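# Move the deep-well plate into the plate washer carrier

## Task

Take the deep-well plate from the shelved bench by the door and set it into the plate washer's carrier on the shelved bench by the window. It must lie flat on the carrier floor, within the carrier's corner stops, with the plate's labelled short edge toward the carrier end marked A1. The plate must never touch the floor. At the end, release it and move the robot away. The robot must not topple or be left tilted. The plate must stay in place on its own, not because the robot is holding it.

## Robot and tools

ROBOT. A Rainbow Robotics RB-Y1 simulation. It has a differential base with two drive wheels and two rear casters. The base is 0.66 m long and 0.58 m wide, and its front edge is 0.10 m ahead of the drive axle. It has a folding torso whose lower part (the leg) bends at ankle, knee and hip, a pan/tilt head, and two 7-joint arms, each ending in a parallel gripper. The cameras are head_camera (896x504 px), left_wrist_camera and right_wrist_camera (644x364 px). Loose objects may occasionally get a brief push from outside.

FRAMES. Base frame: origin on the floor midway between the drive wheels, with x forward, y left and z up. Results give chest, left_hand and right_hand in this frame. A hand point is the midpoint between its finger pads. The fingers point along its -z and close along its x. Printed hand positions are approximate, and the error grows with reach. The odometry frame is the base frame as it stood at scene start. base_odometry comes from wheel rotation, so wheel slip looks like travel. Heading is in radians, left positive, wrapping at ±3.142.

execute_actions. "actions" is a list holding one action or none; an empty list only reports state and images. "cameras" selects which images come back. Use a list of head_camera, left_wrist_camera, right_wrist_camera or all. Omitted, null or ["all"] gives every camera; [] gives none. An unknown name rejects the call. The "pictures" line gives the order of the returned images. An action may contain:
- "base": exactly one relative move from where the base currently is. translate_m is a straight drive in metres, forward positive, range -3 to 3. rotate_rad is an in-place turn in radians, counter-clockwise seen from above positive, range -3.2 to 3.2. There is no sideways motion.
- "joints": one flat object for the whole robot. Each key is a joint name and each value is an absolute target, in radians, or metres for the grippers. Arms are not passed as lists. Ranges: torso_squat_rad 0 to 1.2 (0 is upright; more lowers a level chest); torso_shift_rad -0.3 to 0.6 (positive pushes hips forward); torso_pitch_rad -0.2 to 1.4 (positive leans forward); torso_yaw_rad -1.5 to 1.5 (positive turns left). Both arms use shoulder_pitch -2.356 to 2.356 (0 hangs, negative raises forward), elbow -2.617 to 0.01 (negative bends), forearm_roll -3.141 to 3.141, wrist_pitch -1.57 to 1.919 (negative tips hand forward) and hand_roll -2.705 to 2.705. Shoulder_roll is 0 to 3.141 on the left and -3.141 to 0 on the right; each sign lifts its arm outward. Shoulder_yaw is -2.094 to 2.094, positive turning left on both arms. The roll joints turn counter-clockwise seen from above on a hanging arm, on both sides. left_gripper_m and right_gripper_m are the pad opening, 0 to 0.1. head_pan_rad -0.523 to 0.523 (positive left, relative to chest); head_tilt_rad -0.35 to 1.57 (positive down). A joint counts as done within ±0.02 rad, or ±0.004 m for grippers.
- "speeds": caps for this action only. translate_m 0.05 to 0.4 m/s; rotate_rad 0.1 to 1.509 rad/s. The maximum is the default. A base move that would need more than 8.667 s is rejected.
- "min_time_s": 0.1 to 8. This is the least time in seconds each arm and head motion will take.
Torso combinations must also hold: squat+shift <= 1.52; squat-shift+pitch <= 1.57; shift+0.5·pitch-0.4·squat <= 0.7; shift+0.3·pitch-0.5·squat <= 0.39. If one is broken, the torso moves only partway and reports off_target. Any unknown key or out-of-range value rejects the whole call with no motion. Joints or base you leave out may still be chasing an earlier target without showing it.

wait: seconds 0 to 10. Nothing new is commanded; it returns state and images.
zoom_image: camera plus region [x0, y0, x1, y1] in pixels of that camera's latest full image, with the origin at top-left. The region may be at most 504x504.
read_manual: returns licence texts only; nothing moves.
finished_scene: scene (integer). It closes the scene once the last command has been held, cannot be undone, and reports success.

RESULTS. You get joint_positions, base_odometry, the chest and hand poses, and per-arm motor temperatures in joint_positions order. base_status and joint_status report how each commanded motion ended: done, off_target (resting away from target, maybe still pushing), contact_stop, time_out, stopped_with_arm, limit_stop_at_<name>, or not_followed. After a stop, that motion keeps its rest position as its new target. A contact_stop, time_out or stopped_with_arm on one joint halts its whole group: the four torso joints, or one arm's seven joints. "joint command not followed" with a "cause:" line means a self- or arm-arm collision check held back an arm. Grippers still act, and withheld targets may be retried later. limit_stop_at_own_body means the body guard stopped a motion before contact; move the arm and torso apart. on_its_own lists uncommanded joints, and "held at" shows their target, not their actual position. If a stop occurs, later motion calls in the same reply are skipped. The robot keeps holding its last command while you think.

HAZARDS. To grip, command an opening at least 0.005 m narrower than the object; off_target is then expected. After a torso or arm stop, first back off in a separate action, arms before torso. If both hands hold one object and the torso contact-stops immediately with nothing in the way, resend every arm joint at its current reading, then the torso command. The base does not stop at furniture and may keep pushing. The bent leg can reach past the base front, and a leg pushing furniture can slide the robot back unseen. Each arm carries at most 3 kg, and heavy loads far forward can tip the robot. Never let the arms, hands or fingers strike or press each other hard. Contact torque at a joint's limit (shoulders 60.9, elbow 31.3, wrist joints 21.7 N m, load included) triggers a 10 s full stop. Motors warn at 65 °C and brake at 80 °C, and holding a load heats them. Avoid drops, slips, slams and hard pushes.

Each tool is called after "Call:" by a JSON object that holds its "api" and its "payload".

## Session

Call:
{"api": "execute_actions", "payload": {"actions": []}}

Scene clock: 0.00 s.
Motor temperatures (°C, as the motors report them): left_arm=[28 29 29 28 32 29 37] | right_arm=[33 28 27 31 35 36 34]
base_odometry: x=+0.000 y=+0.000 heading=+0.000 (m, m, rad; odometry frame)
base_status: not commanded
joint_positions: torso_squat_rad=+0.350 torso_shift_rad=-0.001 torso_pitch_rad=-0.001 torso_yaw_rad=+0.000 left_shoulder_pitch_rad=+0.007 left_shoulder_roll_rad=+0.024 left_shoulder_yaw_rad=-0.034 left_elbow_rad=-0.231 left_forearm_roll_rad=+0.047 left_wrist_pitch_rad=-0.008 left_hand_roll_rad=+0.010 left_gripper_m=+0.100 right_shoulder_pitch_rad=+0.000 right_shoulder_roll_rad=-0.049 right_shoulder_yaw_rad=-0.001 right_elbow_rad=-0.271 right_forearm_roll_rad=-0.023 right_wrist_pitch_rad=-0.048 right_hand_roll_rad=-0.010 right_gripper_m=+0.099 head_pan_rad=+0.000 head_tilt_rad=+0.401
joint_status: not commanded
chest: x=-0.2290 y=-0.0010 z=+1.2474 quat_wxyz=(+1.000, +0.001, -0.001, +0.000) (m; base frame)
left_hand: x=-0.1191 y=+0.2348 z=+0.5710 quat_wxyz=(+0.993, +0.008, -0.117, +0.011) (m; base frame)
right_hand: x=-0.0859 y=-0.2570 z=+0.5783 quat_wxyz=(+0.987, -0.021, -0.160, -0.013) (m; base frame)
pictures: head_camera, left_wrist_camera, right_wrist_camera
Images, in order (width x height): head_camera 896x504, left_wrist_camera 644x364, right_wrist_camera 644x364.

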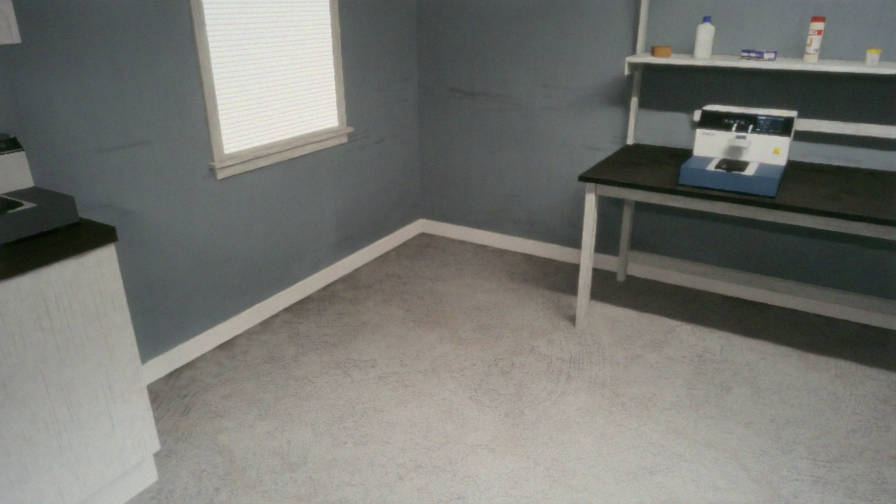

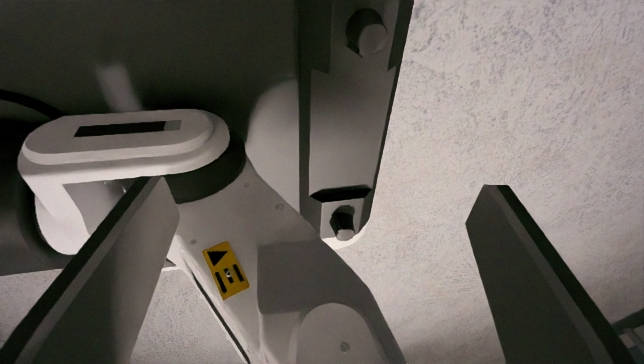

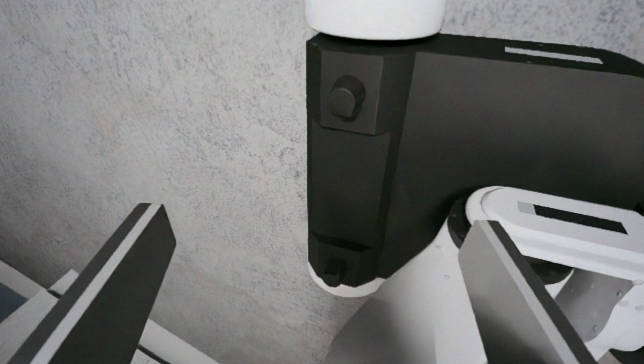

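Call:
{"api": "execute_actions", "payload": {"actions": [{"base":{"rotate_rad":-1.1},"joints":{"head_tilt_rad":0.3}}], "cameras": ["head_camera"]}}

Call:
{"api": "execute_actions", "payload": {"actions": [{"base":{"rotate_rad":-1.1}}], "cameras": ["head_camera"]}}

Scene clock: 4.50 s.
Motor temperatures (°C, as the motors report them): left_arm=[28 29 29 28 32 29 37] | right_arm=[33 28 27 31 35 36 34]
base_odometry: x=+0.000 y=+0.000 heading=-1.100 (m, m, rad; odometry frame)
base_status: done
joint_positions: torso_squat_rad=+0.350 torso_shift_rad=-0.001 torso_pitch_rad=-0.001 torso_yaw_rad=+0.000 left_shoulder_pitch_rad=+0.007 left_shoulder_roll_rad=+0.024 left_shoulder_yaw_rad=-0.034 left_elbow_rad=-0.231 left_forearm_roll_rad=+0.047 left_wrist_pitch_rad=-0.008 left_hand_roll_rad=+0.010 left_gripper_m=+0.100 right_shoulder_pitch_rad=+0.000 right_shoulder_roll_rad=-0.049 right_shoulder_yaw_rad=-0.001 right_elbow_rad=-0.271 right_forearm_roll_rad=-0.023 right_wrist_pitch_rad=-0.048 right_hand_roll_rad=-0.010 right_gripper_m=+0.099 head_pan_rad=+0.000 head_tilt_rad=+0.300
joint_status: all done
chest: x=-0.2290 y=-0.0010 z=+1.2474 quat_wxyz=(+1.000, +0.001, -0.001, +0.000) (m; base frame)
left_hand: x=-0.1191 y=+0.2348 z=+0.5710 quat_wxyz=(+0.993, +0.008, -0.117, +0.011) (m; base frame)
right_hand: x=-0.0859 y=-0.2570 z=+0.5783 quat_wxyz=(+0.987, -0.021, -0.160, -0.013) (m; base frame)
pictures: head_camera
Images, in order (width x height): head_camera 896x504.

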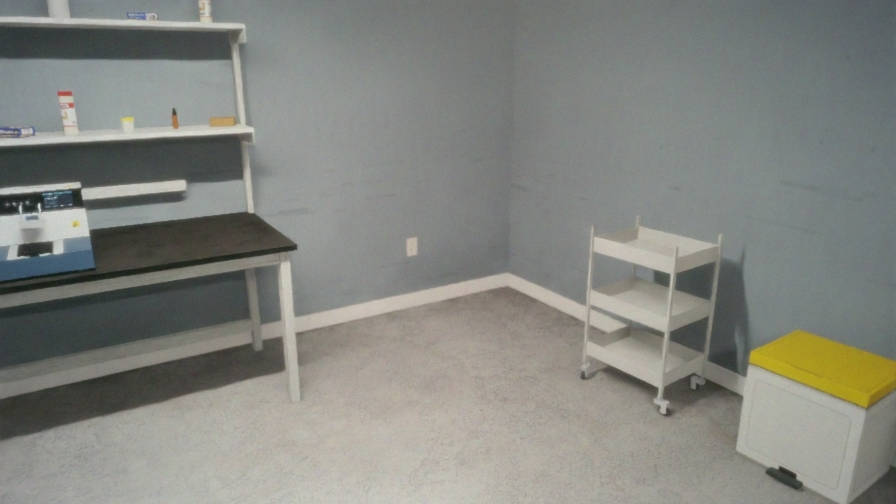

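Scene clock: 7.93 s.
Motor temperatures (°C, as the motors report them): left_arm=[28 29 29 28 32 29 37] | right_arm=[33 28 27 31 35 36 34]
base_odometry: x=+0.000 y=+0.000 heading=-2.199 (m, m, rad; odometry frame)
base_status: done
joint_positions: torso_squat_rad=+0.350 torso_shift_rad=-0.001 torso_pitch_rad=-0.001 torso_yaw_rad=+0.000 left_shoulder_pitch_rad=+0.007 left_shoulder_roll_rad=+0.024 left_shoulder_yaw_rad=-0.034 left_elbow_rad=-0.231 left_forearm_roll_rad=+0.047 left_wrist_pitch_rad=-0.008 left_hand_roll_rad=+0.010 left_gripper_m=+0.100 right_shoulder_pitch_rad=+0.000 right_shoulder_roll_rad=-0.049 right_shoulder_yaw_rad=-0.001 right_elbow_rad=-0.271 right_forearm_roll_rad=-0.023 right_wrist_pitch_rad=-0.048 right_hand_roll_rad=-0.010 right_gripper_m=+0.099 head_pan_rad=+0.000 head_tilt_rad=+0.300
joint_status: not commanded
chest: x=-0.2290 y=-0.0010 z=+1.2474 quat_wxyz=(+1.000, +0.001, -0.001, +0.000) (m; base frame)
left_hand: x=-0.1191 y=+0.2348 z=+0.5710 quat_wxyz=(+0.993, +0.008, -0.117, +0.011) (m; base frame)
right_hand: x=-0.0859 y=-0.2570 z=+0.5783 quat_wxyz=(+0.987, -0.021, -0.160, -0.013) (m; base frame)
pictures: head_camera
Images, in order (width x height): head_camera 896x504.

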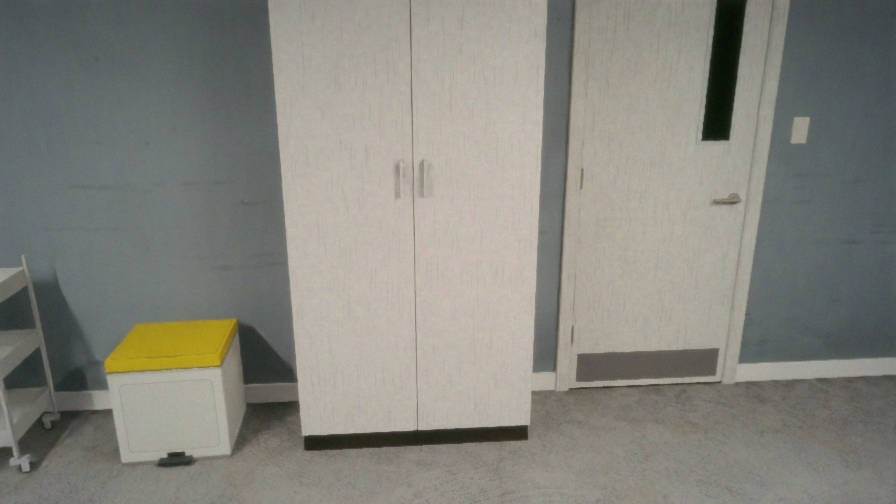

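Call:
{"api": "execute_actions", "payload": {"actions": [{"base":{"rotate_rad":-1.1}}], "cameras": ["head_camera"]}}

Scene clock: 12.20 s.
Motor temperatures (°C, as the motors report them): left_arm=[28 29 29 28 32 29 37] | right_arm=[33 28 27 31 35 36 34]
base_odometry: x=+0.000 y=+0.000 heading=+2.985 (m, m, rad; odometry frame)
base_status: done
joint_positions: torso_squat_rad=+0.350 torso_shift_rad=-0.001 torso_pitch_rad=-0.001 torso_yaw_rad=+0.000 left_shoulder_pitch_rad=+0.007 left_shoulder_roll_rad=+0.024 left_shoulder_yaw_rad=-0.034 left_elbow_rad=-0.231 left_forearm_roll_rad=+0.047 left_wrist_pitch_rad=-0.008 left_hand_roll_rad=+0.010 left_gripper_m=+0.100 right_shoulder_pitch_rad=+0.000 right_shoulder_roll_rad=-0.049 right_shoulder_yaw_rad=-0.001 right_elbow_rad=-0.271 right_forearm_roll_rad=-0.023 right_wrist_pitch_rad=-0.048 right_hand_roll_rad=-0.010 right_gripper_m=+0.099 head_pan_rad=+0.000 head_tilt_rad=+0.300
joint_status: not commanded
chest: x=-0.2290 y=-0.0010 z=+1.2474 quat_wxyz=(+1.000, +0.001, -0.001, +0.000) (m; base frame)
left_hand: x=-0.1191 y=+0.2348 z=+0.5710 quat_wxyz=(+0.993, +0.008, -0.117, +0.011) (m; base frame)
right_hand: x=-0.0860 y=-0.2570 z=+0.5783 quat_wxyz=(+0.987, -0.021, -0.160, -0.013) (m; base frame)
pictures: head_camera
Images, in order (width x height): head_camera 896x504.

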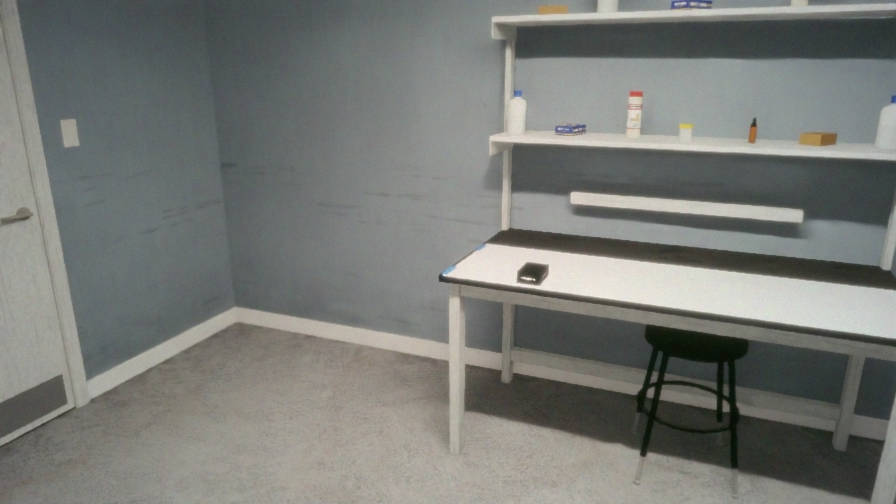

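Call:
{"api": "execute_actions", "payload": {"actions": [{"base":{"translate_m":1.3},"joints":{"head_tilt_rad":0.75}}], "cameras": ["head_camera"]}}

Scene clock: 19.03 s.
Motor temperatures (°C, as the motors report them): left_arm=[28 29 29 28 32 29 37] | right_arm=[33 28 27 31 35 36 34]
base_odometry: x=-1.284 y=+0.204 heading=+2.984 (m, m, rad; odometry frame)
base_status: done
joint_positions: torso_squat_rad=+0.350 torso_shift_rad=-0.001 torso_pitch_rad=-0.001 torso_yaw_rad=+0.000 left_shoulder_pitch_rad=+0.007 left_shoulder_roll_rad=+0.024 left_shoulder_yaw_rad=-0.034 left_elbow_rad=-0.231 left_forearm_roll_rad=+0.047 left_wrist_pitch_rad=-0.008 left_hand_roll_rad=+0.010 left_gripper_m=+0.100 right_shoulder_pitch_rad=+0.000 right_shoulder_roll_rad=-0.049 right_shoulder_yaw_rad=-0.001 right_elbow_rad=-0.271 right_forearm_roll_rad=-0.023 right_wrist_pitch_rad=-0.048 right_hand_roll_rad=-0.010 right_gripper_m=+0.099 head_pan_rad=+0.000 head_tilt_rad=+0.750
joint_status: all done
chest: x=-0.2289 y=-0.0010 z=+1.2474 quat_wxyz=(+1.000, +0.001, -0.001, +0.000) (m; base frame)
left_hand: x=-0.1191 y=+0.2348 z=+0.5710 quat_wxyz=(+0.993, +0.008, -0.117, +0.011) (m; base frame)
right_hand: x=-0.0859 y=-0.2570 z=+0.5783 quat_wxyz=(+0.987, -0.021, -0.160, -0.013) (m; base frame)
pictures: head_camera
Images, in order (width x height): head_camera 896x504.

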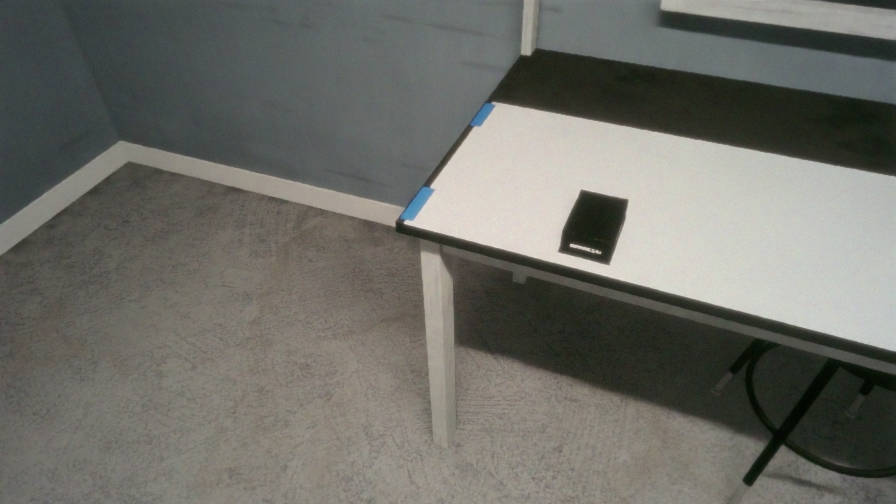

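Call:
{"api": "execute_actions", "payload": {"actions": [{"joints":{"torso_squat_rad":0.1,"torso_pitch_rad":0.3,"right_shoulder_pitch_rad":-0.686,"right_shoulder_roll_rad":-0.075,"right_shoulder_yaw_rad":-0.218,"right_elbow_rad":-1.365,"right_forearm_roll_rad":0,"right_wrist_pitch_rad":1.72,"right_hand_roll_rad":1.18,"head_tilt_rad":0.7,"left_shoulder_pitch_rad":-0.25}}], "cameras": []}}

Call:
{"api": "execute_actions", "payload": {"actions": [{"base":{"translate_m":0.4}}], "cameras": ["head_camera","right_wrist_camera"]}}

Scene clock: 33.70 s.
Motor temperatures (°C, as the motors report them): left_arm=[28 29 29 28 32 29 37] | right_arm=[33 28 27 31 35 36 34]
base_odometry: x=-1.284 y=+0.204 heading=+2.984 (m, m, rad; odometry frame)
base_status: not commanded
joint_positions: torso_squat_rad=+0.100 torso_shift_rad=-0.001 torso_pitch_rad=+0.300 torso_yaw_rad=+0.000 left_shoulder_pitch_rad=-0.250 left_shoulder_roll_rad=+0.024 left_shoulder_yaw_rad=-0.034 left_elbow_rad=-0.231 left_forearm_roll_rad=+0.047 left_wrist_pitch_rad=-0.008 left_hand_roll_rad=+0.010 left_gripper_m=+0.100 right_shoulder_pitch_rad=-0.686 right_shoulder_roll_rad=-0.075 right_shoulder_yaw_rad=-0.218 right_elbow_rad=-1.365 right_forearm_roll_rad=+0.000 right_wrist_pitch_rad=+1.720 right_hand_roll_rad=+1.180 right_gripper_m=+0.099 head_pan_rad=+0.000 head_tilt_rad=+0.700
joint_status: all done
chest: x=-0.1371 y=-0.0010 z=+1.2726 quat_wxyz=(+0.989, +0.001, +0.149, +0.000) (m; base frame)
left_hand: x=-0.0482 y=+0.2172 z=+0.5873 quat_wxyz=(+0.996, -0.004, -0.087, -0.032) (m; base frame)
right_hand: x=+0.2699 y=-0.2206 z=+0.8781 quat_wxyz=(+0.831, +0.000, -0.001, +0.556) (m; base frame)
pictures: none
No camera images: the call's "cameras" was empty. Leave "cameras" out to get every camera's image.

Scene clock: 36.17 s.
Motor temperatures (°C, as the motors report them): left_arm=[28 29 29 28 32 29 37] | right_arm=[33 28 27 31 35 36 34]
base_odometry: x=-1.679 y=+0.267 heading=+2.984 (m, m, rad; odometry frame)
base_status: done
joint_positions: torso_squat_rad=+0.100 torso_shift_rad=-0.001 torso_pitch_rad=+0.300 torso_yaw_rad=+0.000 left_shoulder_pitch_rad=-0.250 left_shoulder_roll_rad=+0.024 left_shoulder_yaw_rad=-0.034 left_elbow_rad=-0.231 left_forearm_roll_rad=+0.047 left_wrist_pitch_rad=-0.008 left_hand_roll_rad=+0.010 left_gripper_m=+0.100 right_shoulder_pitch_rad=-0.686 right_shoulder_roll_rad=-0.075 right_shoulder_yaw_rad=-0.218 right_elbow_rad=-1.365 right_forearm_roll_rad=+0.000 right_wrist_pitch_rad=+1.720 right_hand_roll_rad=+1.180 right_gripper_m=+0.099 head_pan_rad=+0.000 head_tilt_rad=+0.700
joint_status: not commanded
chest: x=-0.1371 y=-0.0010 z=+1.2726 quat_wxyz=(+0.989, +0.001, +0.149, +0.000) (m; base frame)
left_hand: x=-0.0482 y=+0.2172 z=+0.5873 quat_wxyz=(+0.996, -0.004, -0.087, -0.032) (m; base frame)
right_hand: x=+0.2698 y=-0.2206 z=+0.8780 quat_wxyz=(+0.831, +0.000, -0.001, +0.556) (m; base frame)
pictures: head_camera, right_wrist_camera
Images, in order (width x height): head_camera 896x504, right_wrist_camera 644x364.

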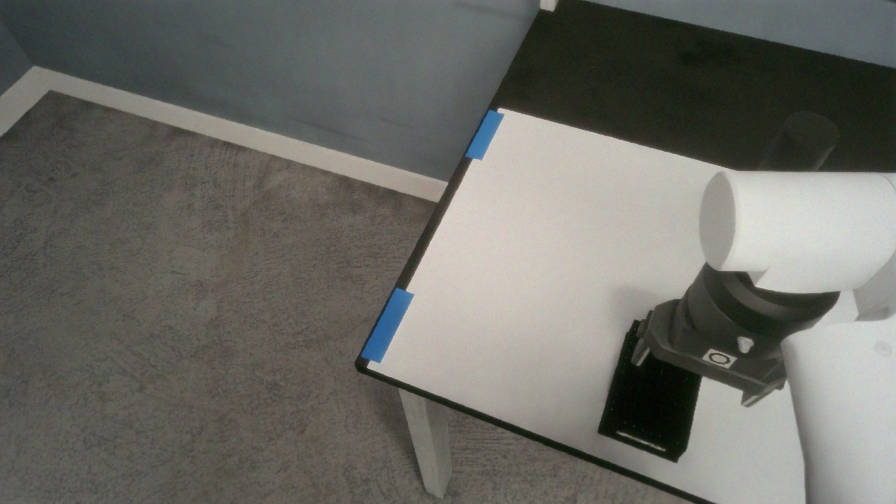

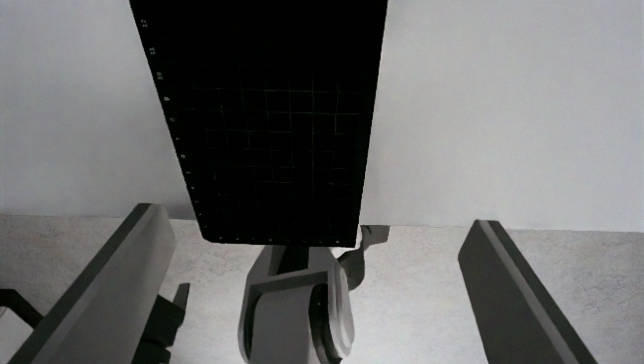

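Call:
{"api": "execute_actions", "payload": {"actions": [{"joints":{"torso_yaw_rad":0.05,"right_hand_roll_rad":1.13,"torso_squat_rad":0.33}}], "cameras": ["right_wrist_camera"]}}

Scene clock: 42.63 s.
Motor temperatures (°C, as the motors report them): left_arm=[28 29 29 28 32 29 37] | right_arm=[33 28 27 32 35 36 34]
base_odometry: x=-1.679 y=+0.267 heading=+2.984 (m, m, rad; odometry frame)
base_status: not commanded
joint_positions: torso_squat_rad=+0.330 torso_shift_rad=-0.001 torso_pitch_rad=+0.300 torso_yaw_rad=+0.050 left_shoulder_pitch_rad=-0.250 left_shoulder_roll_rad=+0.024 left_shoulder_yaw_rad=-0.034 left_elbow_rad=-0.231 left_forearm_roll_rad=+0.047 left_wrist_pitch_rad=-0.008 left_hand_roll_rad=+0.010 left_gripper_m=+0.100 right_shoulder_pitch_rad=-0.686 right_shoulder_roll_rad=-0.075 right_shoulder_yaw_rad=-0.218 right_elbow_rad=-1.365 right_forearm_roll_rad=+0.000 right_wrist_pitch_rad=+1.720 right_hand_roll_rad=+1.130 right_gripper_m=+0.099 head_pan_rad=+0.000 head_tilt_rad=+0.700
joint_status: all done
chest: x=-0.1372 y=-0.0010 z=+1.2384 quat_wxyz=(+0.988, +0.005, +0.149, +0.025) (m; base frame)
left_hand: x=-0.0589 y=+0.2314 z=+0.5564 quat_wxyz=(+0.996, +0.006, -0.087, -0.009) (m; base frame)
right_hand: x=+0.2797 y=-0.1950 z=+0.8408 quat_wxyz=(+0.831, +0.006, -0.005, +0.556) (m; base frame)
pictures: right_wrist_camera
Images, in order (width x height): right_wrist_camera 644x364.

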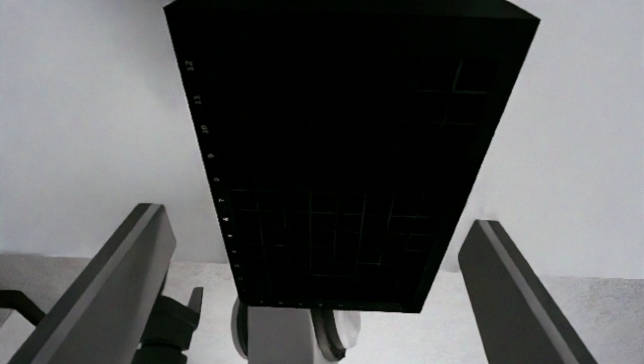

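Call:
{"api": "execute_actions", "payload": {"actions": [{"joints":{"torso_yaw_rad":0.033,"right_hand_roll_rad":1.14}}], "cameras": []}}

Call:
{"api": "execute_actions", "payload": {"actions": [{"joints":{"torso_squat_rad":0.49}}], "cameras": ["right_wrist_camera","head_camera"]}}

Scene clock: 45.87 s.
Motor temperatures (°C, as the motors report them): left_arm=[28 29 29 28 32 29 37] | right_arm=[33 28 27 32 35 36 34]
base_odometry: x=-1.679 y=+0.267 heading=+2.984 (m, m, rad; odometry frame)
base_status: not commanded
joint_positions: torso_squat_rad=+0.330 torso_shift_rad=-0.001 torso_pitch_rad=+0.300 torso_yaw_rad=+0.033 left_shoulder_pitch_rad=-0.250 left_shoulder_roll_rad=+0.024 left_shoulder_yaw_rad=-0.034 left_elbow_rad=-0.231 left_forearm_roll_rad=+0.047 left_wrist_pitch_rad=-0.008 left_hand_roll_rad=+0.010 left_gripper_m=+0.100 right_shoulder_pitch_rad=-0.686 right_shoulder_roll_rad=-0.075 right_shoulder_yaw_rad=-0.218 right_elbow_rad=-1.365 right_forearm_roll_rad=+0.000 right_wrist_pitch_rad=+1.720 right_hand_roll_rad=+1.140 right_gripper_m=+0.099 head_pan_rad=+0.000 head_tilt_rad=+0.700
joint_status: all done
chest: x=-0.1372 y=-0.0010 z=+1.2384 quat_wxyz=(+0.989, +0.003, +0.149, +0.016) (m; base frame)
left_hand: x=-0.0552 y=+0.2267 z=+0.5553 quat_wxyz=(+0.996, +0.003, -0.087, -0.016) (m; base frame)
right_hand: x=+0.2765 y=-0.2038 z=+0.8418 quat_wxyz=(+0.833, +0.004, -0.004, +0.553) (m; base frame)
pictures: none
No camera images: the call's "cameras" was empty. Leave "cameras" out to get every camera's image.

Scene clock: 47.20 s.
Motor temperatures (°C, as the motors report them): left_arm=[28 29 29 28 32 29 37] | right_arm=[33 28 27 32 35 36 34]
base_odometry: x=-1.679 y=+0.267 heading=+2.984 (m, m, rad; odometry frame)
base_status: not commanded
joint_positions: torso_squat_rad=+0.490 torso_shift_rad=-0.001 torso_pitch_rad=+0.300 torso_yaw_rad=+0.033 left_shoulder_pitch_rad=-0.250 left_shoulder_roll_rad=+0.024 left_shoulder_yaw_rad=-0.034 left_elbow_rad=-0.231 left_forearm_roll_rad=+0.047 left_wrist_pitch_rad=-0.008 left_hand_roll_rad=+0.010 left_gripper_m=+0.100 right_shoulder_pitch_rad=-0.686 right_shoulder_roll_rad=-0.075 right_shoulder_yaw_rad=-0.218 right_elbow_rad=-1.365 right_forearm_roll_rad=+0.000 right_wrist_pitch_rad=+1.720 right_hand_roll_rad=+1.140 right_gripper_m=+0.099 head_pan_rad=+0.000 head_tilt_rad=+0.700
joint_status: all done
chest: x=-0.1371 y=-0.0009 z=+1.1938 quat_wxyz=(+0.989, +0.003, +0.149, +0.016) (m; base frame)
left_hand: x=-0.0552 y=+0.2267 z=+0.5107 quat_wxyz=(+0.996, +0.003, -0.087, -0.016) (m; base frame)
right_hand: x=+0.2765 y=-0.2037 z=+0.7972 quat_wxyz=(+0.833, +0.004, -0.004, +0.553) (m; base frame)
pictures: head_camera, right_wrist_camera
Images, in order (width x height): head_camera 896x504, right_wrist_camera 644x364.

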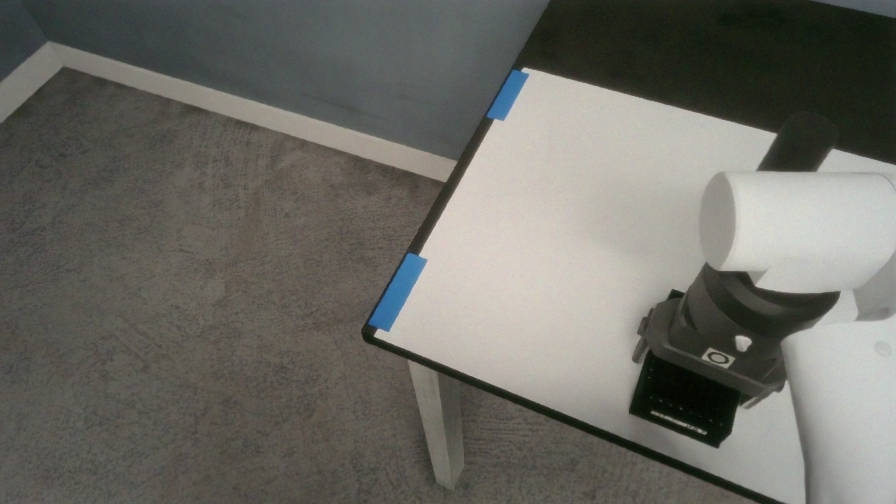

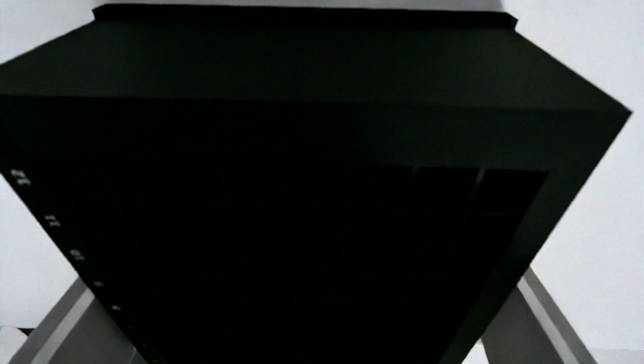

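Call:
{"api": "execute_actions", "payload": {"actions": [{"joints":{"right_gripper_m":0.07}}], "cameras": []}}

Call:
{"api": "execute_actions", "payload": {"actions": [{"joints":{"torso_squat_rad":0.0,"torso_yaw_rad":0}}], "cameras": ["head_camera"]}}

Scene clock: 49.33 s.
Motor temperatures (°C, as the motors report them): left_arm=[28 29 29 28 32 29 37] | right_arm=[33 28 27 32 35 36 34]
base_odometry: x=-1.679 y=+0.267 heading=+2.984 (m, m, rad; odometry frame)
base_status: not commanded
joint_positions: torso_squat_rad=+0.490 torso_shift_rad=-0.001 torso_pitch_rad=+0.300 torso_yaw_rad=+0.033 left_shoulder_pitch_rad=-0.250 left_shoulder_roll_rad=+0.024 left_shoulder_yaw_rad=-0.034 left_elbow_rad=-0.231 left_forearm_roll_rad=+0.047 left_wrist_pitch_rad=-0.008 left_hand_roll_rad=+0.010 left_gripper_m=+0.100 right_shoulder_pitch_rad=-0.686 right_shoulder_roll_rad=-0.075 right_shoulder_yaw_rad=-0.218 right_elbow_rad=-1.365 right_forearm_roll_rad=+0.000 right_wrist_pitch_rad=+1.720 right_hand_roll_rad=+1.140 right_gripper_m=+0.084 head_pan_rad=+0.000 head_tilt_rad=+0.700
joint_status: right_gripper_m off_target (ended at +0.084, target +0.070)
chest: x=-0.1371 y=-0.0009 z=+1.1938 quat_wxyz=(+0.989, +0.003, +0.149, +0.016) (m; base frame)
left_hand: x=-0.0552 y=+0.2267 z=+0.5107 quat_wxyz=(+0.996, +0.003, -0.087, -0.016) (m; base frame)
right_hand: x=+0.2765 y=-0.2037 z=+0.7972 quat_wxyz=(+0.833, +0.004, -0.004, +0.553) (m; base frame)
pictures: none
No camera images: the call's "cameras" was empty. Leave "cameras" out to get every camera's image.

Scene clock: 51.73 s.
Motor temperatures (°C, as the motors report them): left_arm=[28 29 29 28 32 29 37] | right_arm=[33 28 27 32 35 36 34]
base_odometry: x=-1.679 y=+0.267 heading=+2.984 (m, m, rad; odometry frame)
base_status: not commanded
joint_positions: torso_squat_rad=+0.000 torso_shift_rad=-0.001 torso_pitch_rad=+0.300 torso_yaw_rad=+0.000 left_shoulder_pitch_rad=-0.250 left_shoulder_roll_rad=+0.024 left_shoulder_yaw_rad=-0.034 left_elbow_rad=-0.231 left_forearm_roll_rad=+0.047 left_wrist_pitch_rad=-0.008 left_hand_roll_rad=+0.010 left_gripper_m=+0.100 right_shoulder_pitch_rad=-0.686 right_shoulder_roll_rad=-0.075 right_shoulder_yaw_rad=-0.218 right_elbow_rad=-1.365 right_forearm_roll_rad=+0.000 right_wrist_pitch_rad=+1.720 right_hand_roll_rad=+1.140 right_gripper_m=+0.084 head_pan_rad=+0.000 head_tilt_rad=+0.700
joint_status: all done
chest: x=-0.1371 y=-0.0010 z=+1.2761 quat_wxyz=(+0.989, +0.001, +0.149, +0.000) (m; base frame)
left_hand: x=-0.0483 y=+0.2173 z=+0.5908 quat_wxyz=(+0.996, -0.003, -0.087, -0.032) (m; base frame)
right_hand: x=+0.2698 y=-0.2206 z=+0.8815 quat_wxyz=(+0.842, +0.000, -0.001, +0.540) (m; base frame)
pictures: head_camera
Images, in order (width x height): head_camera 896x504.

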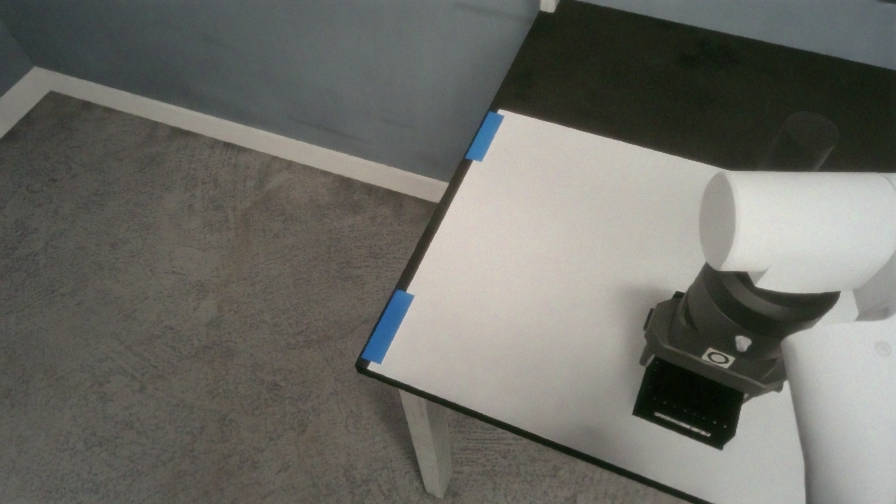

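Call:
{"api": "execute_actions", "payload": {"actions": [{"base":{"translate_m":-2.75},"joints":{"head_tilt_rad":0.2}}], "cameras": []}}

Call:
{"api": "execute_actions", "payload": {"actions": [{"base":{"rotate_rad":2.75}}], "cameras": ["head_camera"]}}

Scene clock: 62.57 s.
Motor temperatures (°C, as the motors report them): left_arm=[28 29 29 28 32 29 37] | right_arm=[33 28 27 32 35 36 34]
base_odometry: x=+1.037 y=-0.166 heading=+2.983 (m, m, rad; odometry frame)
base_status: done
joint_positions: torso_squat_rad=+0.000 torso_shift_rad=-0.001 torso_pitch_rad=+0.300 torso_yaw_rad=+0.000 left_shoulder_pitch_rad=-0.250 left_shoulder_roll_rad=+0.024 left_shoulder_yaw_rad=-0.034 left_elbow_rad=-0.231 left_forearm_roll_rad=+0.047 left_wrist_pitch_rad=-0.008 left_hand_roll_rad=+0.010 left_gripper_m=+0.100 right_shoulder_pitch_rad=-0.686 right_shoulder_roll_rad=-0.075 right_shoulder_yaw_rad=-0.218 right_elbow_rad=-1.365 right_forearm_roll_rad=+0.000 right_wrist_pitch_rad=+1.720 right_hand_roll_rad=+1.140 right_gripper_m=+0.084 head_pan_rad=+0.000 head_tilt_rad=+0.200
joint_status: all done
chest: x=-0.1372 y=-0.0010 z=+1.2761 quat_wxyz=(+0.989, +0.001, +0.149, +0.000) (m; base frame)
left_hand: x=-0.0484 y=+0.2173 z=+0.5908 quat_wxyz=(+0.996, -0.003, -0.087, -0.032) (m; base frame)
right_hand: x=+0.2697 y=-0.2206 z=+0.8815 quat_wxyz=(+0.842, +0.000, -0.001, +0.540) (m; base frame)
pictures: none
No camera images: the call's "cameras" was empty. Leave "cameras" out to get every camera's image.

Scene clock: 67.60 s.
Motor temperatures (°C, as the motors report them): left_arm=[28 29 29 28 32 29 37] | right_arm=[33 28 27 32 35 36 34]
base_odometry: x=+1.037 y=-0.166 heading=-0.551 (m, m, rad; odometry frame)
base_status: done
joint_positions: torso_squat_rad=+0.000 torso_shift_rad=-0.001 torso_pitch_rad=+0.300 torso_yaw_rad=+0.000 left_shoulder_pitch_rad=-0.250 left_shoulder_roll_rad=+0.024 left_shoulder_yaw_rad=-0.034 left_elbow_rad=-0.231 left_forearm_roll_rad=+0.047 left_wrist_pitch_rad=-0.008 left_hand_roll_rad=+0.010 left_gripper_m=+0.100 right_shoulder_pitch_rad=-0.686 right_shoulder_roll_rad=-0.075 right_shoulder_yaw_rad=-0.218 right_elbow_rad=-1.365 right_forearm_roll_rad=+0.000 right_wrist_pitch_rad=+1.720 right_hand_roll_rad=+1.140 right_gripper_m=+0.084 head_pan_rad=+0.000 head_tilt_rad=+0.200
joint_status: not commanded
chest: x=-0.1372 y=-0.0010 z=+1.2761 quat_wxyz=(+0.989, +0.001, +0.149, +0.000) (m; base frame)
left_hand: x=-0.0484 y=+0.2173 z=+0.5909 quat_wxyz=(+0.996, -0.003, -0.087, -0.032) (m; base frame)
right_hand: x=+0.2697 y=-0.2206 z=+0.8815 quat_wxyz=(+0.842, +0.000, -0.001, +0.540) (m; base frame)
pictures: head_camera
Images, in order (width x height): head_camera 896x504.

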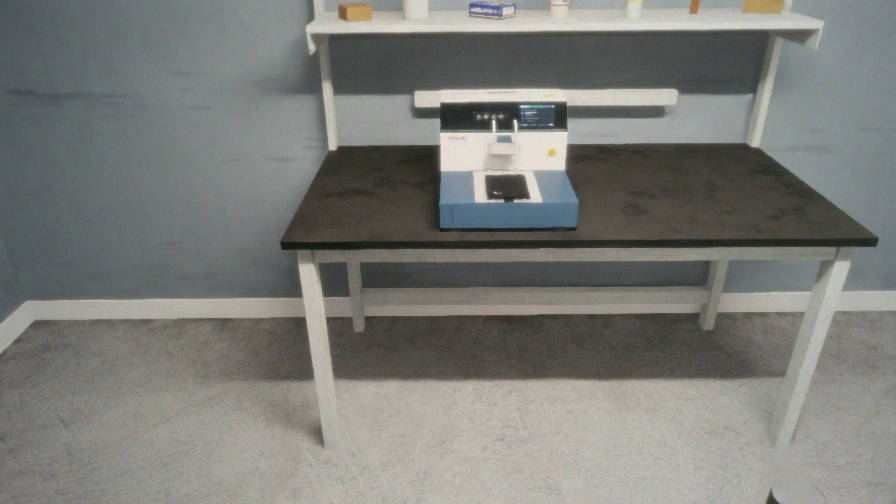

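Call:
{"api": "execute_actions", "payload": {"actions": [{"base":{"translate_m":0.8},"joints":{"head_tilt_rad":0.45}}], "cameras": ["head_camera"]}}

Call:
{"api": "zoom_image", "payload": {"camera": "head_camera", "region": [400, 60, 750, 320]}}

Scene clock: 72.20 s.
Motor temperatures (°C, as the motors report them): left_arm=[28 29 29 28 32 29 37] | right_arm=[33 28 27 32 35 36 34]
base_odometry: x=+1.719 y=-0.585 heading=-0.550 (m, m, rad; odometry frame)
base_status: done
joint_positions: torso_squat_rad=+0.000 torso_shift_rad=-0.001 torso_pitch_rad=+0.300 torso_yaw_rad=+0.000 left_shoulder_pitch_rad=-0.250 left_shoulder_roll_rad=+0.024 left_shoulder_yaw_rad=-0.034 left_elbow_rad=-0.231 left_forearm_roll_rad=+0.047 left_wrist_pitch_rad=-0.008 left_hand_roll_rad=+0.010 left_gripper_m=+0.100 right_shoulder_pitch_rad=-0.686 right_shoulder_roll_rad=-0.075 right_shoulder_yaw_rad=-0.218 right_elbow_rad=-1.365 right_forearm_roll_rad=+0.000 right_wrist_pitch_rad=+1.720 right_hand_roll_rad=+1.140 right_gripper_m=+0.084 head_pan_rad=+0.000 head_tilt_rad=+0.450
joint_status: all done
chest: x=-0.1371 y=-0.0010 z=+1.2761 quat_wxyz=(+0.989, +0.001, +0.149, +0.000) (m; base frame)
left_hand: x=-0.0483 y=+0.2173 z=+0.5908 quat_wxyz=(+0.996, -0.003, -0.087, -0.032) (m; base frame)
right_hand: x=+0.2697 y=-0.2206 z=+0.8815 quat_wxyz=(+0.842, +0.000, -0.001, +0.540) (m; base frame)
pictures: head_camera
Images, in order (width x height): head_camera 896x504.

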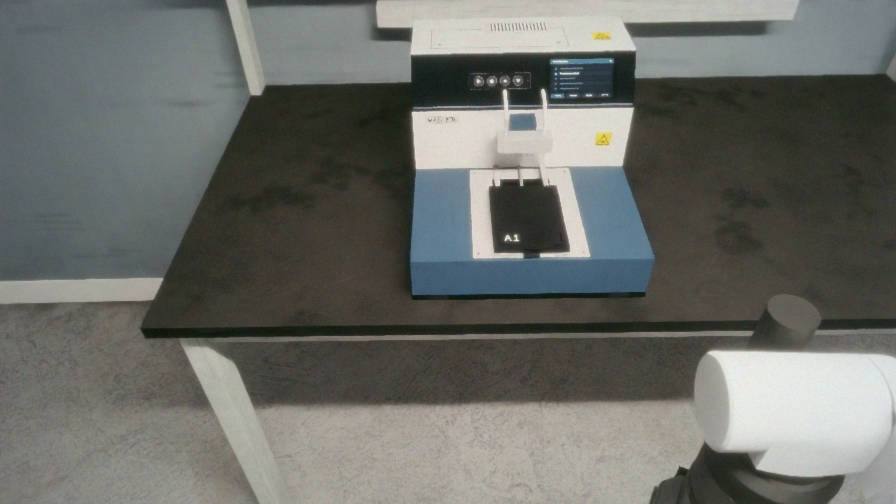

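Region (400, 60, 750, 320) of head_camera's 896x504 image, scaled by 1.440, with more detail than that image has; it fills the top 374 rows of this view, and the rest is white.

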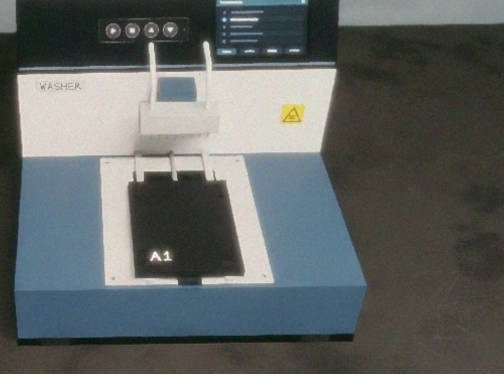

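Call:
{"api": "execute_actions", "payload": {"actions": [{"base":{"rotate_rad":0.159},"joints":{"torso_pitch_rad":0.4,"right_shoulder_pitch_rad":-1.201,"right_shoulder_roll_rad":-0.218,"right_shoulder_yaw_rad":-0.325,"right_elbow_rad":-0.966,"right_wrist_pitch_rad":1.746,"right_hand_roll_rad":1.41,"head_tilt_rad":0.55,"left_shoulder_pitch_rad":-0.35},"min_time_s":1.5}], "cameras": []}}

Call:
{"api": "execute_actions", "payload": {"actions": [{"base":{"translate_m":0.3}}], "cameras": ["head_camera","right_wrist_camera"]}}

Scene clock: 80.70 s.
Motor temperatures (°C, as the motors report them): left_arm=[28 29 29 28 32 29 37] | right_arm=[33 28 27 32 35 36 34]
base_odometry: x=+1.719 y=-0.585 heading=-0.392 (m, m, rad; odometry frame)
base_status: done
joint_positions: torso_squat_rad=+0.000 torso_shift_rad=-0.001 torso_pitch_rad=+0.400 torso_yaw_rad=+0.000 left_shoulder_pitch_rad=-0.350 left_shoulder_roll_rad=+0.024 left_shoulder_yaw_rad=-0.034 left_elbow_rad=-0.231 left_forearm_roll_rad=+0.047 left_wrist_pitch_rad=-0.008 left_hand_roll_rad=+0.010 left_gripper_m=+0.100 right_shoulder_pitch_rad=-1.201 right_shoulder_roll_rad=-0.218 right_shoulder_yaw_rad=-0.325 right_elbow_rad=-0.966 right_forearm_roll_rad=+0.000 right_wrist_pitch_rad=+1.746 right_hand_roll_rad=+1.410 right_gripper_m=+0.084 head_pan_rad=+0.000 head_tilt_rad=+0.550
joint_status: all done
chest: x=-0.1081 y=-0.0010 z=+1.2655 quat_wxyz=(+0.980, +0.001, +0.199, +0.000) (m; base frame)
left_hand: x=-0.0168 y=+0.2064 z=+0.5772 quat_wxyz=(+0.995, -0.011, -0.084, -0.047) (m; base frame)
right_hand: x=+0.3965 y=-0.2204 z=+0.9478 quat_wxyz=(+0.762, +0.001, -0.001, +0.648) (m; base frame)
pictures: none
No camera images: the call's "cameras" was empty. Leave "cameras" out to get every camera's image.

Scene clock: 82.77 s.
Motor temperatures (°C, as the motors report them): left_arm=[28 29 29 28 32 29 37] | right_arm=[34 28 27 32 35 36 34]
base_odometry: x=+1.996 y=-0.699 heading=-0.392 (m, m, rad; odometry frame)
base_status: done
joint_positions: torso_squat_rad=+0.000 torso_shift_rad=-0.001 torso_pitch_rad=+0.400 torso_yaw_rad=+0.000 left_shoulder_pitch_rad=-0.350 left_shoulder_roll_rad=+0.024 left_shoulder_yaw_rad=-0.034 left_elbow_rad=-0.231 left_forearm_roll_rad=+0.047 left_wrist_pitch_rad=-0.008 left_hand_roll_rad=+0.010 left_gripper_m=+0.100 right_shoulder_pitch_rad=-1.201 right_shoulder_roll_rad=-0.218 right_shoulder_yaw_rad=-0.325 right_elbow_rad=-0.966 right_forearm_roll_rad=+0.000 right_wrist_pitch_rad=+1.746 right_hand_roll_rad=+1.410 right_gripper_m=+0.084 head_pan_rad=+0.000 head_tilt_rad=+0.550
joint_status: not commanded
chest: x=-0.1081 y=-0.0010 z=+1.2655 quat_wxyz=(+0.980, +0.001, +0.199, +0.000) (m; base frame)
left_hand: x=-0.0166 y=+0.2063 z=+0.5772 quat_wxyz=(+0.995, -0.011, -0.084, -0.047) (m; base frame)
right_hand: x=+0.3965 y=-0.2204 z=+0.9478 quat_wxyz=(+0.762, +0.001, -0.001, +0.648) (m; base frame)
pictures: head_camera, right_wrist_camera
Images, in order (width x height): head_camera 896x504, right_wrist_camera 644x364.

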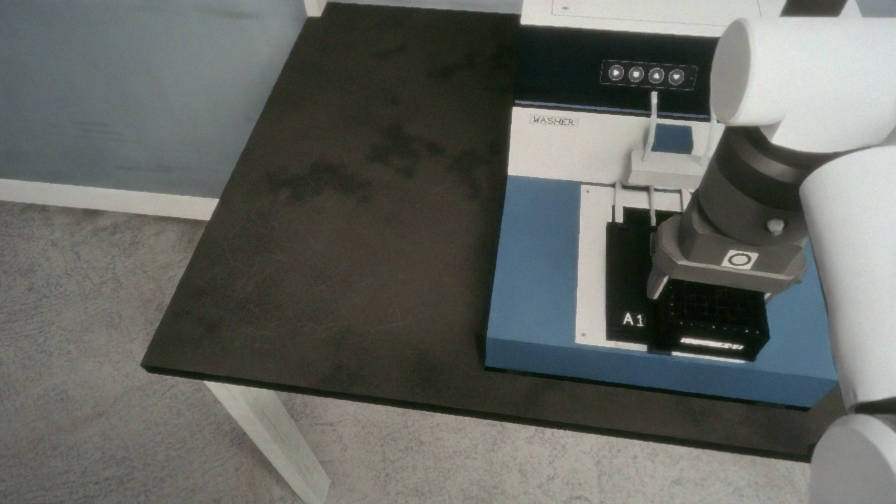

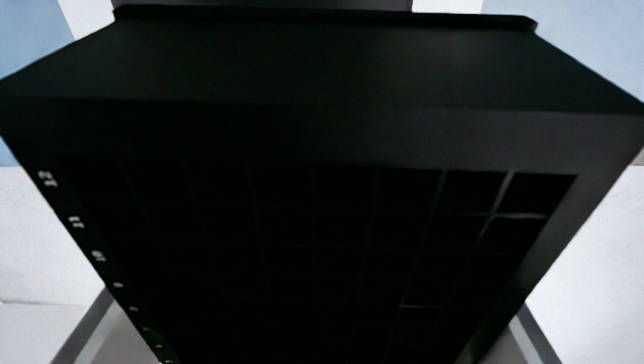

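Call:
{"api": "execute_actions", "payload": {"actions": [{"base":{"translate_m":0.06},"joints":{"torso_squat_rad":0.25}}], "cameras": []}}

Call:
{"api": "execute_actions", "payload": {"actions": [{"base":{"rotate_rad":0.025},"joints":{"right_hand_roll_rad":1.385}}], "cameras": ["head_camera","right_wrist_camera"]}}

Scene clock: 87.50 s.
Motor temperatures (°C, as the motors report them): left_arm=[28 29 29 28 32 29 37] | right_arm=[34 28 27 32 35 36 34]
base_odometry: x=+2.051 y=-0.722 heading=-0.392 (m, m, rad; odometry frame)
base_status: done
joint_positions: torso_squat_rad=+0.250 torso_shift_rad=-0.001 torso_pitch_rad=+0.400 torso_yaw_rad=+0.000 left_shoulder_pitch_rad=-0.350 left_shoulder_roll_rad=+0.024 left_shoulder_yaw_rad=-0.034 left_elbow_rad=-0.231 left_forearm_roll_rad=+0.047 left_wrist_pitch_rad=-0.008 left_hand_roll_rad=+0.010 left_gripper_m=+0.100 right_shoulder_pitch_rad=-1.201 right_shoulder_roll_rad=-0.218 right_shoulder_yaw_rad=-0.325 right_elbow_rad=-0.966 right_forearm_roll_rad=+0.000 right_wrist_pitch_rad=+1.746 right_hand_roll_rad=+1.410 right_gripper_m=+0.084 head_pan_rad=+0.000 head_tilt_rad=+0.550
joint_status: all done
chest: x=-0.1081 y=-0.0010 z=+1.2438 quat_wxyz=(+0.980, +0.001, +0.199, +0.000) (m; base frame)
left_hand: x=-0.0165 y=+0.2063 z=+0.5555 quat_wxyz=(+0.995, -0.011, -0.084, -0.047) (m; base frame)
right_hand: x=+0.3965 y=-0.2204 z=+0.9262 quat_wxyz=(+0.762, +0.001, -0.001, +0.648) (m; base frame)
pictures: none
No camera images: the call's "cameras" was empty. Leave "cameras" out to get every camera's image.

Scene clock: 88.37 s.
Motor temperatures (°C, as the motors report them): left_arm=[28 29 29 28 32 29 37] | right_arm=[34 28 27 32 35 36 34]
base_odometry: x=+2.052 y=-0.722 heading=-0.368 (m, m, rad; odometry frame)
base_status: done
joint_positions: torso_squat_rad=+0.250 torso_shift_rad=-0.001 torso_pitch_rad=+0.400 torso_yaw_rad=+0.000 left_shoulder_pitch_rad=-0.350 left_shoulder_roll_rad=+0.024 left_shoulder_yaw_rad=-0.034 left_elbow_rad=-0.231 left_forearm_roll_rad=+0.047 left_wrist_pitch_rad=-0.008 left_hand_roll_rad=+0.010 left_gripper_m=+0.100 right_shoulder_pitch_rad=-1.201 right_shoulder_roll_rad=-0.218 right_shoulder_yaw_rad=-0.325 right_elbow_rad=-0.966 right_forearm_roll_rad=+0.000 right_wrist_pitch_rad=+1.746 right_hand_roll_rad=+1.385 right_gripper_m=+0.084 head_pan_rad=+0.000 head_tilt_rad=+0.550
joint_status: all done
chest: x=-0.1081 y=-0.0010 z=+1.2438 quat_wxyz=(+0.980, +0.001, +0.199, +0.000) (m; base frame)
left_hand: x=-0.0165 y=+0.2063 z=+0.5555 quat_wxyz=(+0.995, -0.011, -0.084, -0.047) (m; base frame)
right_hand: x=+0.3965 y=-0.2204 z=+0.9262 quat_wxyz=(+0.770, +0.001, -0.001, +0.638) (m; base frame)
pictures: head_camera, right_wrist_camera
Images, in order (width x height): head_camera 896x504, right_wrist_camera 644x364.

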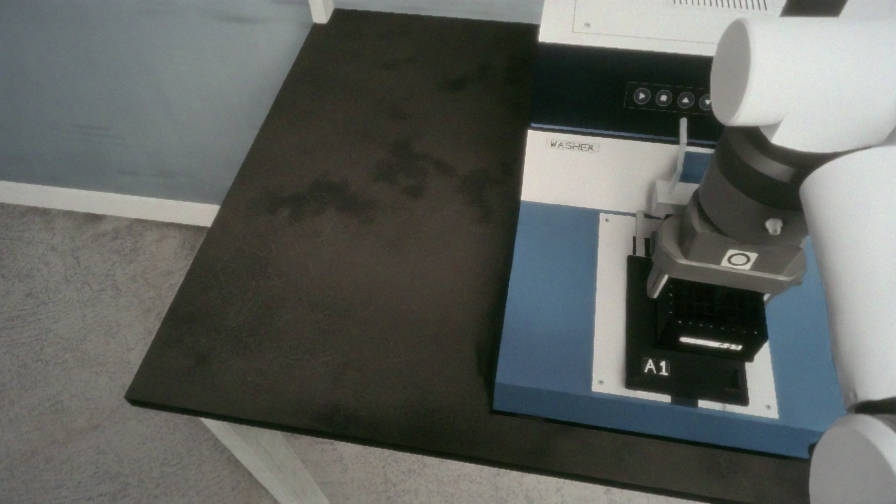

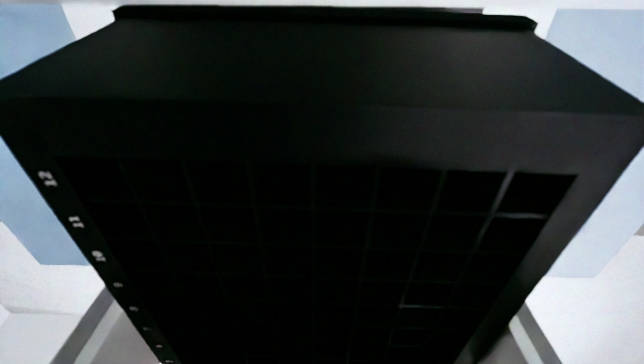

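Call:
{"api": "execute_actions", "payload": {"actions": [{"base":{"rotate_rad":0.01},"joints":{"torso_squat_rad":0.36,"right_hand_roll_rad":1.375}}], "cameras": ["head_camera","right_wrist_camera"]}}

Call:
{"api": "zoom_image", "payload": {"camera": "head_camera", "region": [560, 180, 860, 440]}}

Scene clock: 91.40 s.
Motor temperatures (°C, as the motors report them): left_arm=[28 29 29 28 32 29 37] | right_arm=[34 28 27 32 35 36 34]
base_odometry: x=+2.052 y=-0.722 heading=-0.359 (m, m, rad; odometry frame)
base_status: done
joint_positions: torso_squat_rad=+0.360 torso_shift_rad=-0.001 torso_pitch_rad=+0.400 torso_yaw_rad=+0.000 left_shoulder_pitch_rad=-0.350 left_shoulder_roll_rad=+0.024 left_shoulder_yaw_rad=-0.034 left_elbow_rad=-0.231 left_forearm_roll_rad=+0.047 left_wrist_pitch_rad=-0.008 left_hand_roll_rad=+0.010 left_gripper_m=+0.100 right_shoulder_pitch_rad=-1.201 right_shoulder_roll_rad=-0.218 right_shoulder_yaw_rad=-0.325 right_elbow_rad=-0.966 right_forearm_roll_rad=+0.000 right_wrist_pitch_rad=+1.746 right_hand_roll_rad=+1.375 right_gripper_m=+0.084 head_pan_rad=+0.000 head_tilt_rad=+0.550
joint_status: all done
chest: x=-0.1081 y=-0.0010 z=+1.2206 quat_wxyz=(+0.980, +0.001, +0.199, +0.000) (m; base frame)
left_hand: x=-0.0165 y=+0.2063 z=+0.5323 quat_wxyz=(+0.995, -0.011, -0.084, -0.047) (m; base frame)
right_hand: x=+0.3966 y=-0.2204 z=+0.9031 quat_wxyz=(+0.773, +0.001, -0.001, +0.635) (m; base frame)
pictures: head_camera, right_wrist_camera
Images, in order (width x height): head_camera 896x504, right_wrist_camera 644x364.

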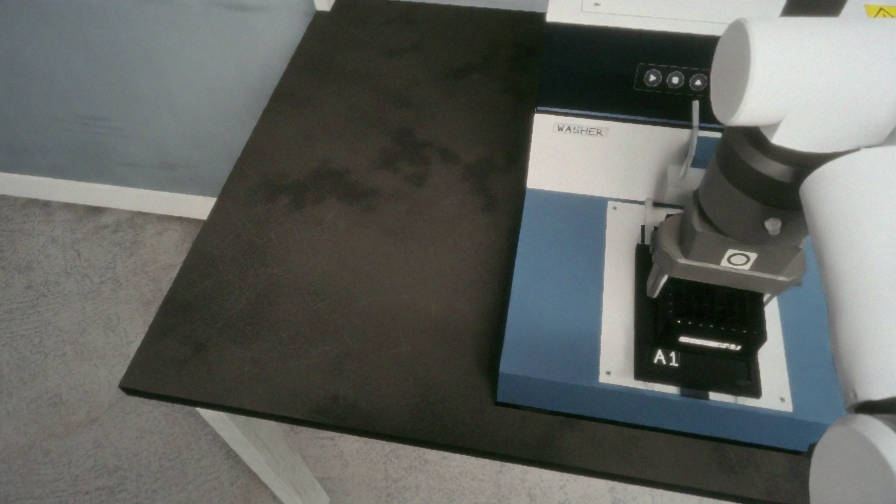

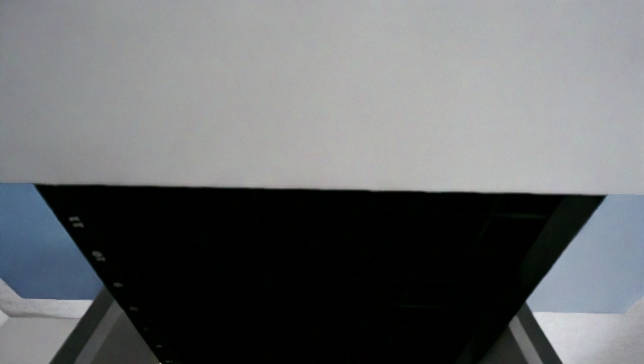

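Region (560, 180, 860, 440) of head_camera's 896x504 image, scaled by 1.680, with more detail than that image has; it fills the top 437 rows of this view, and the rest is white.

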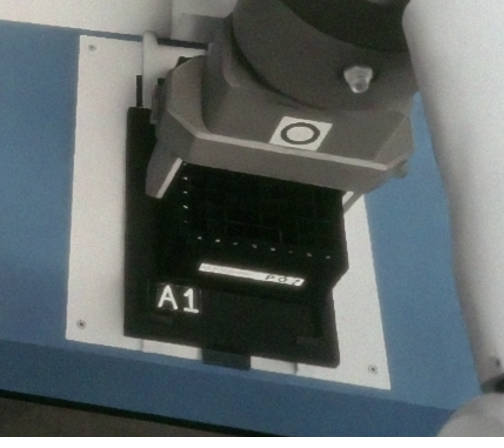

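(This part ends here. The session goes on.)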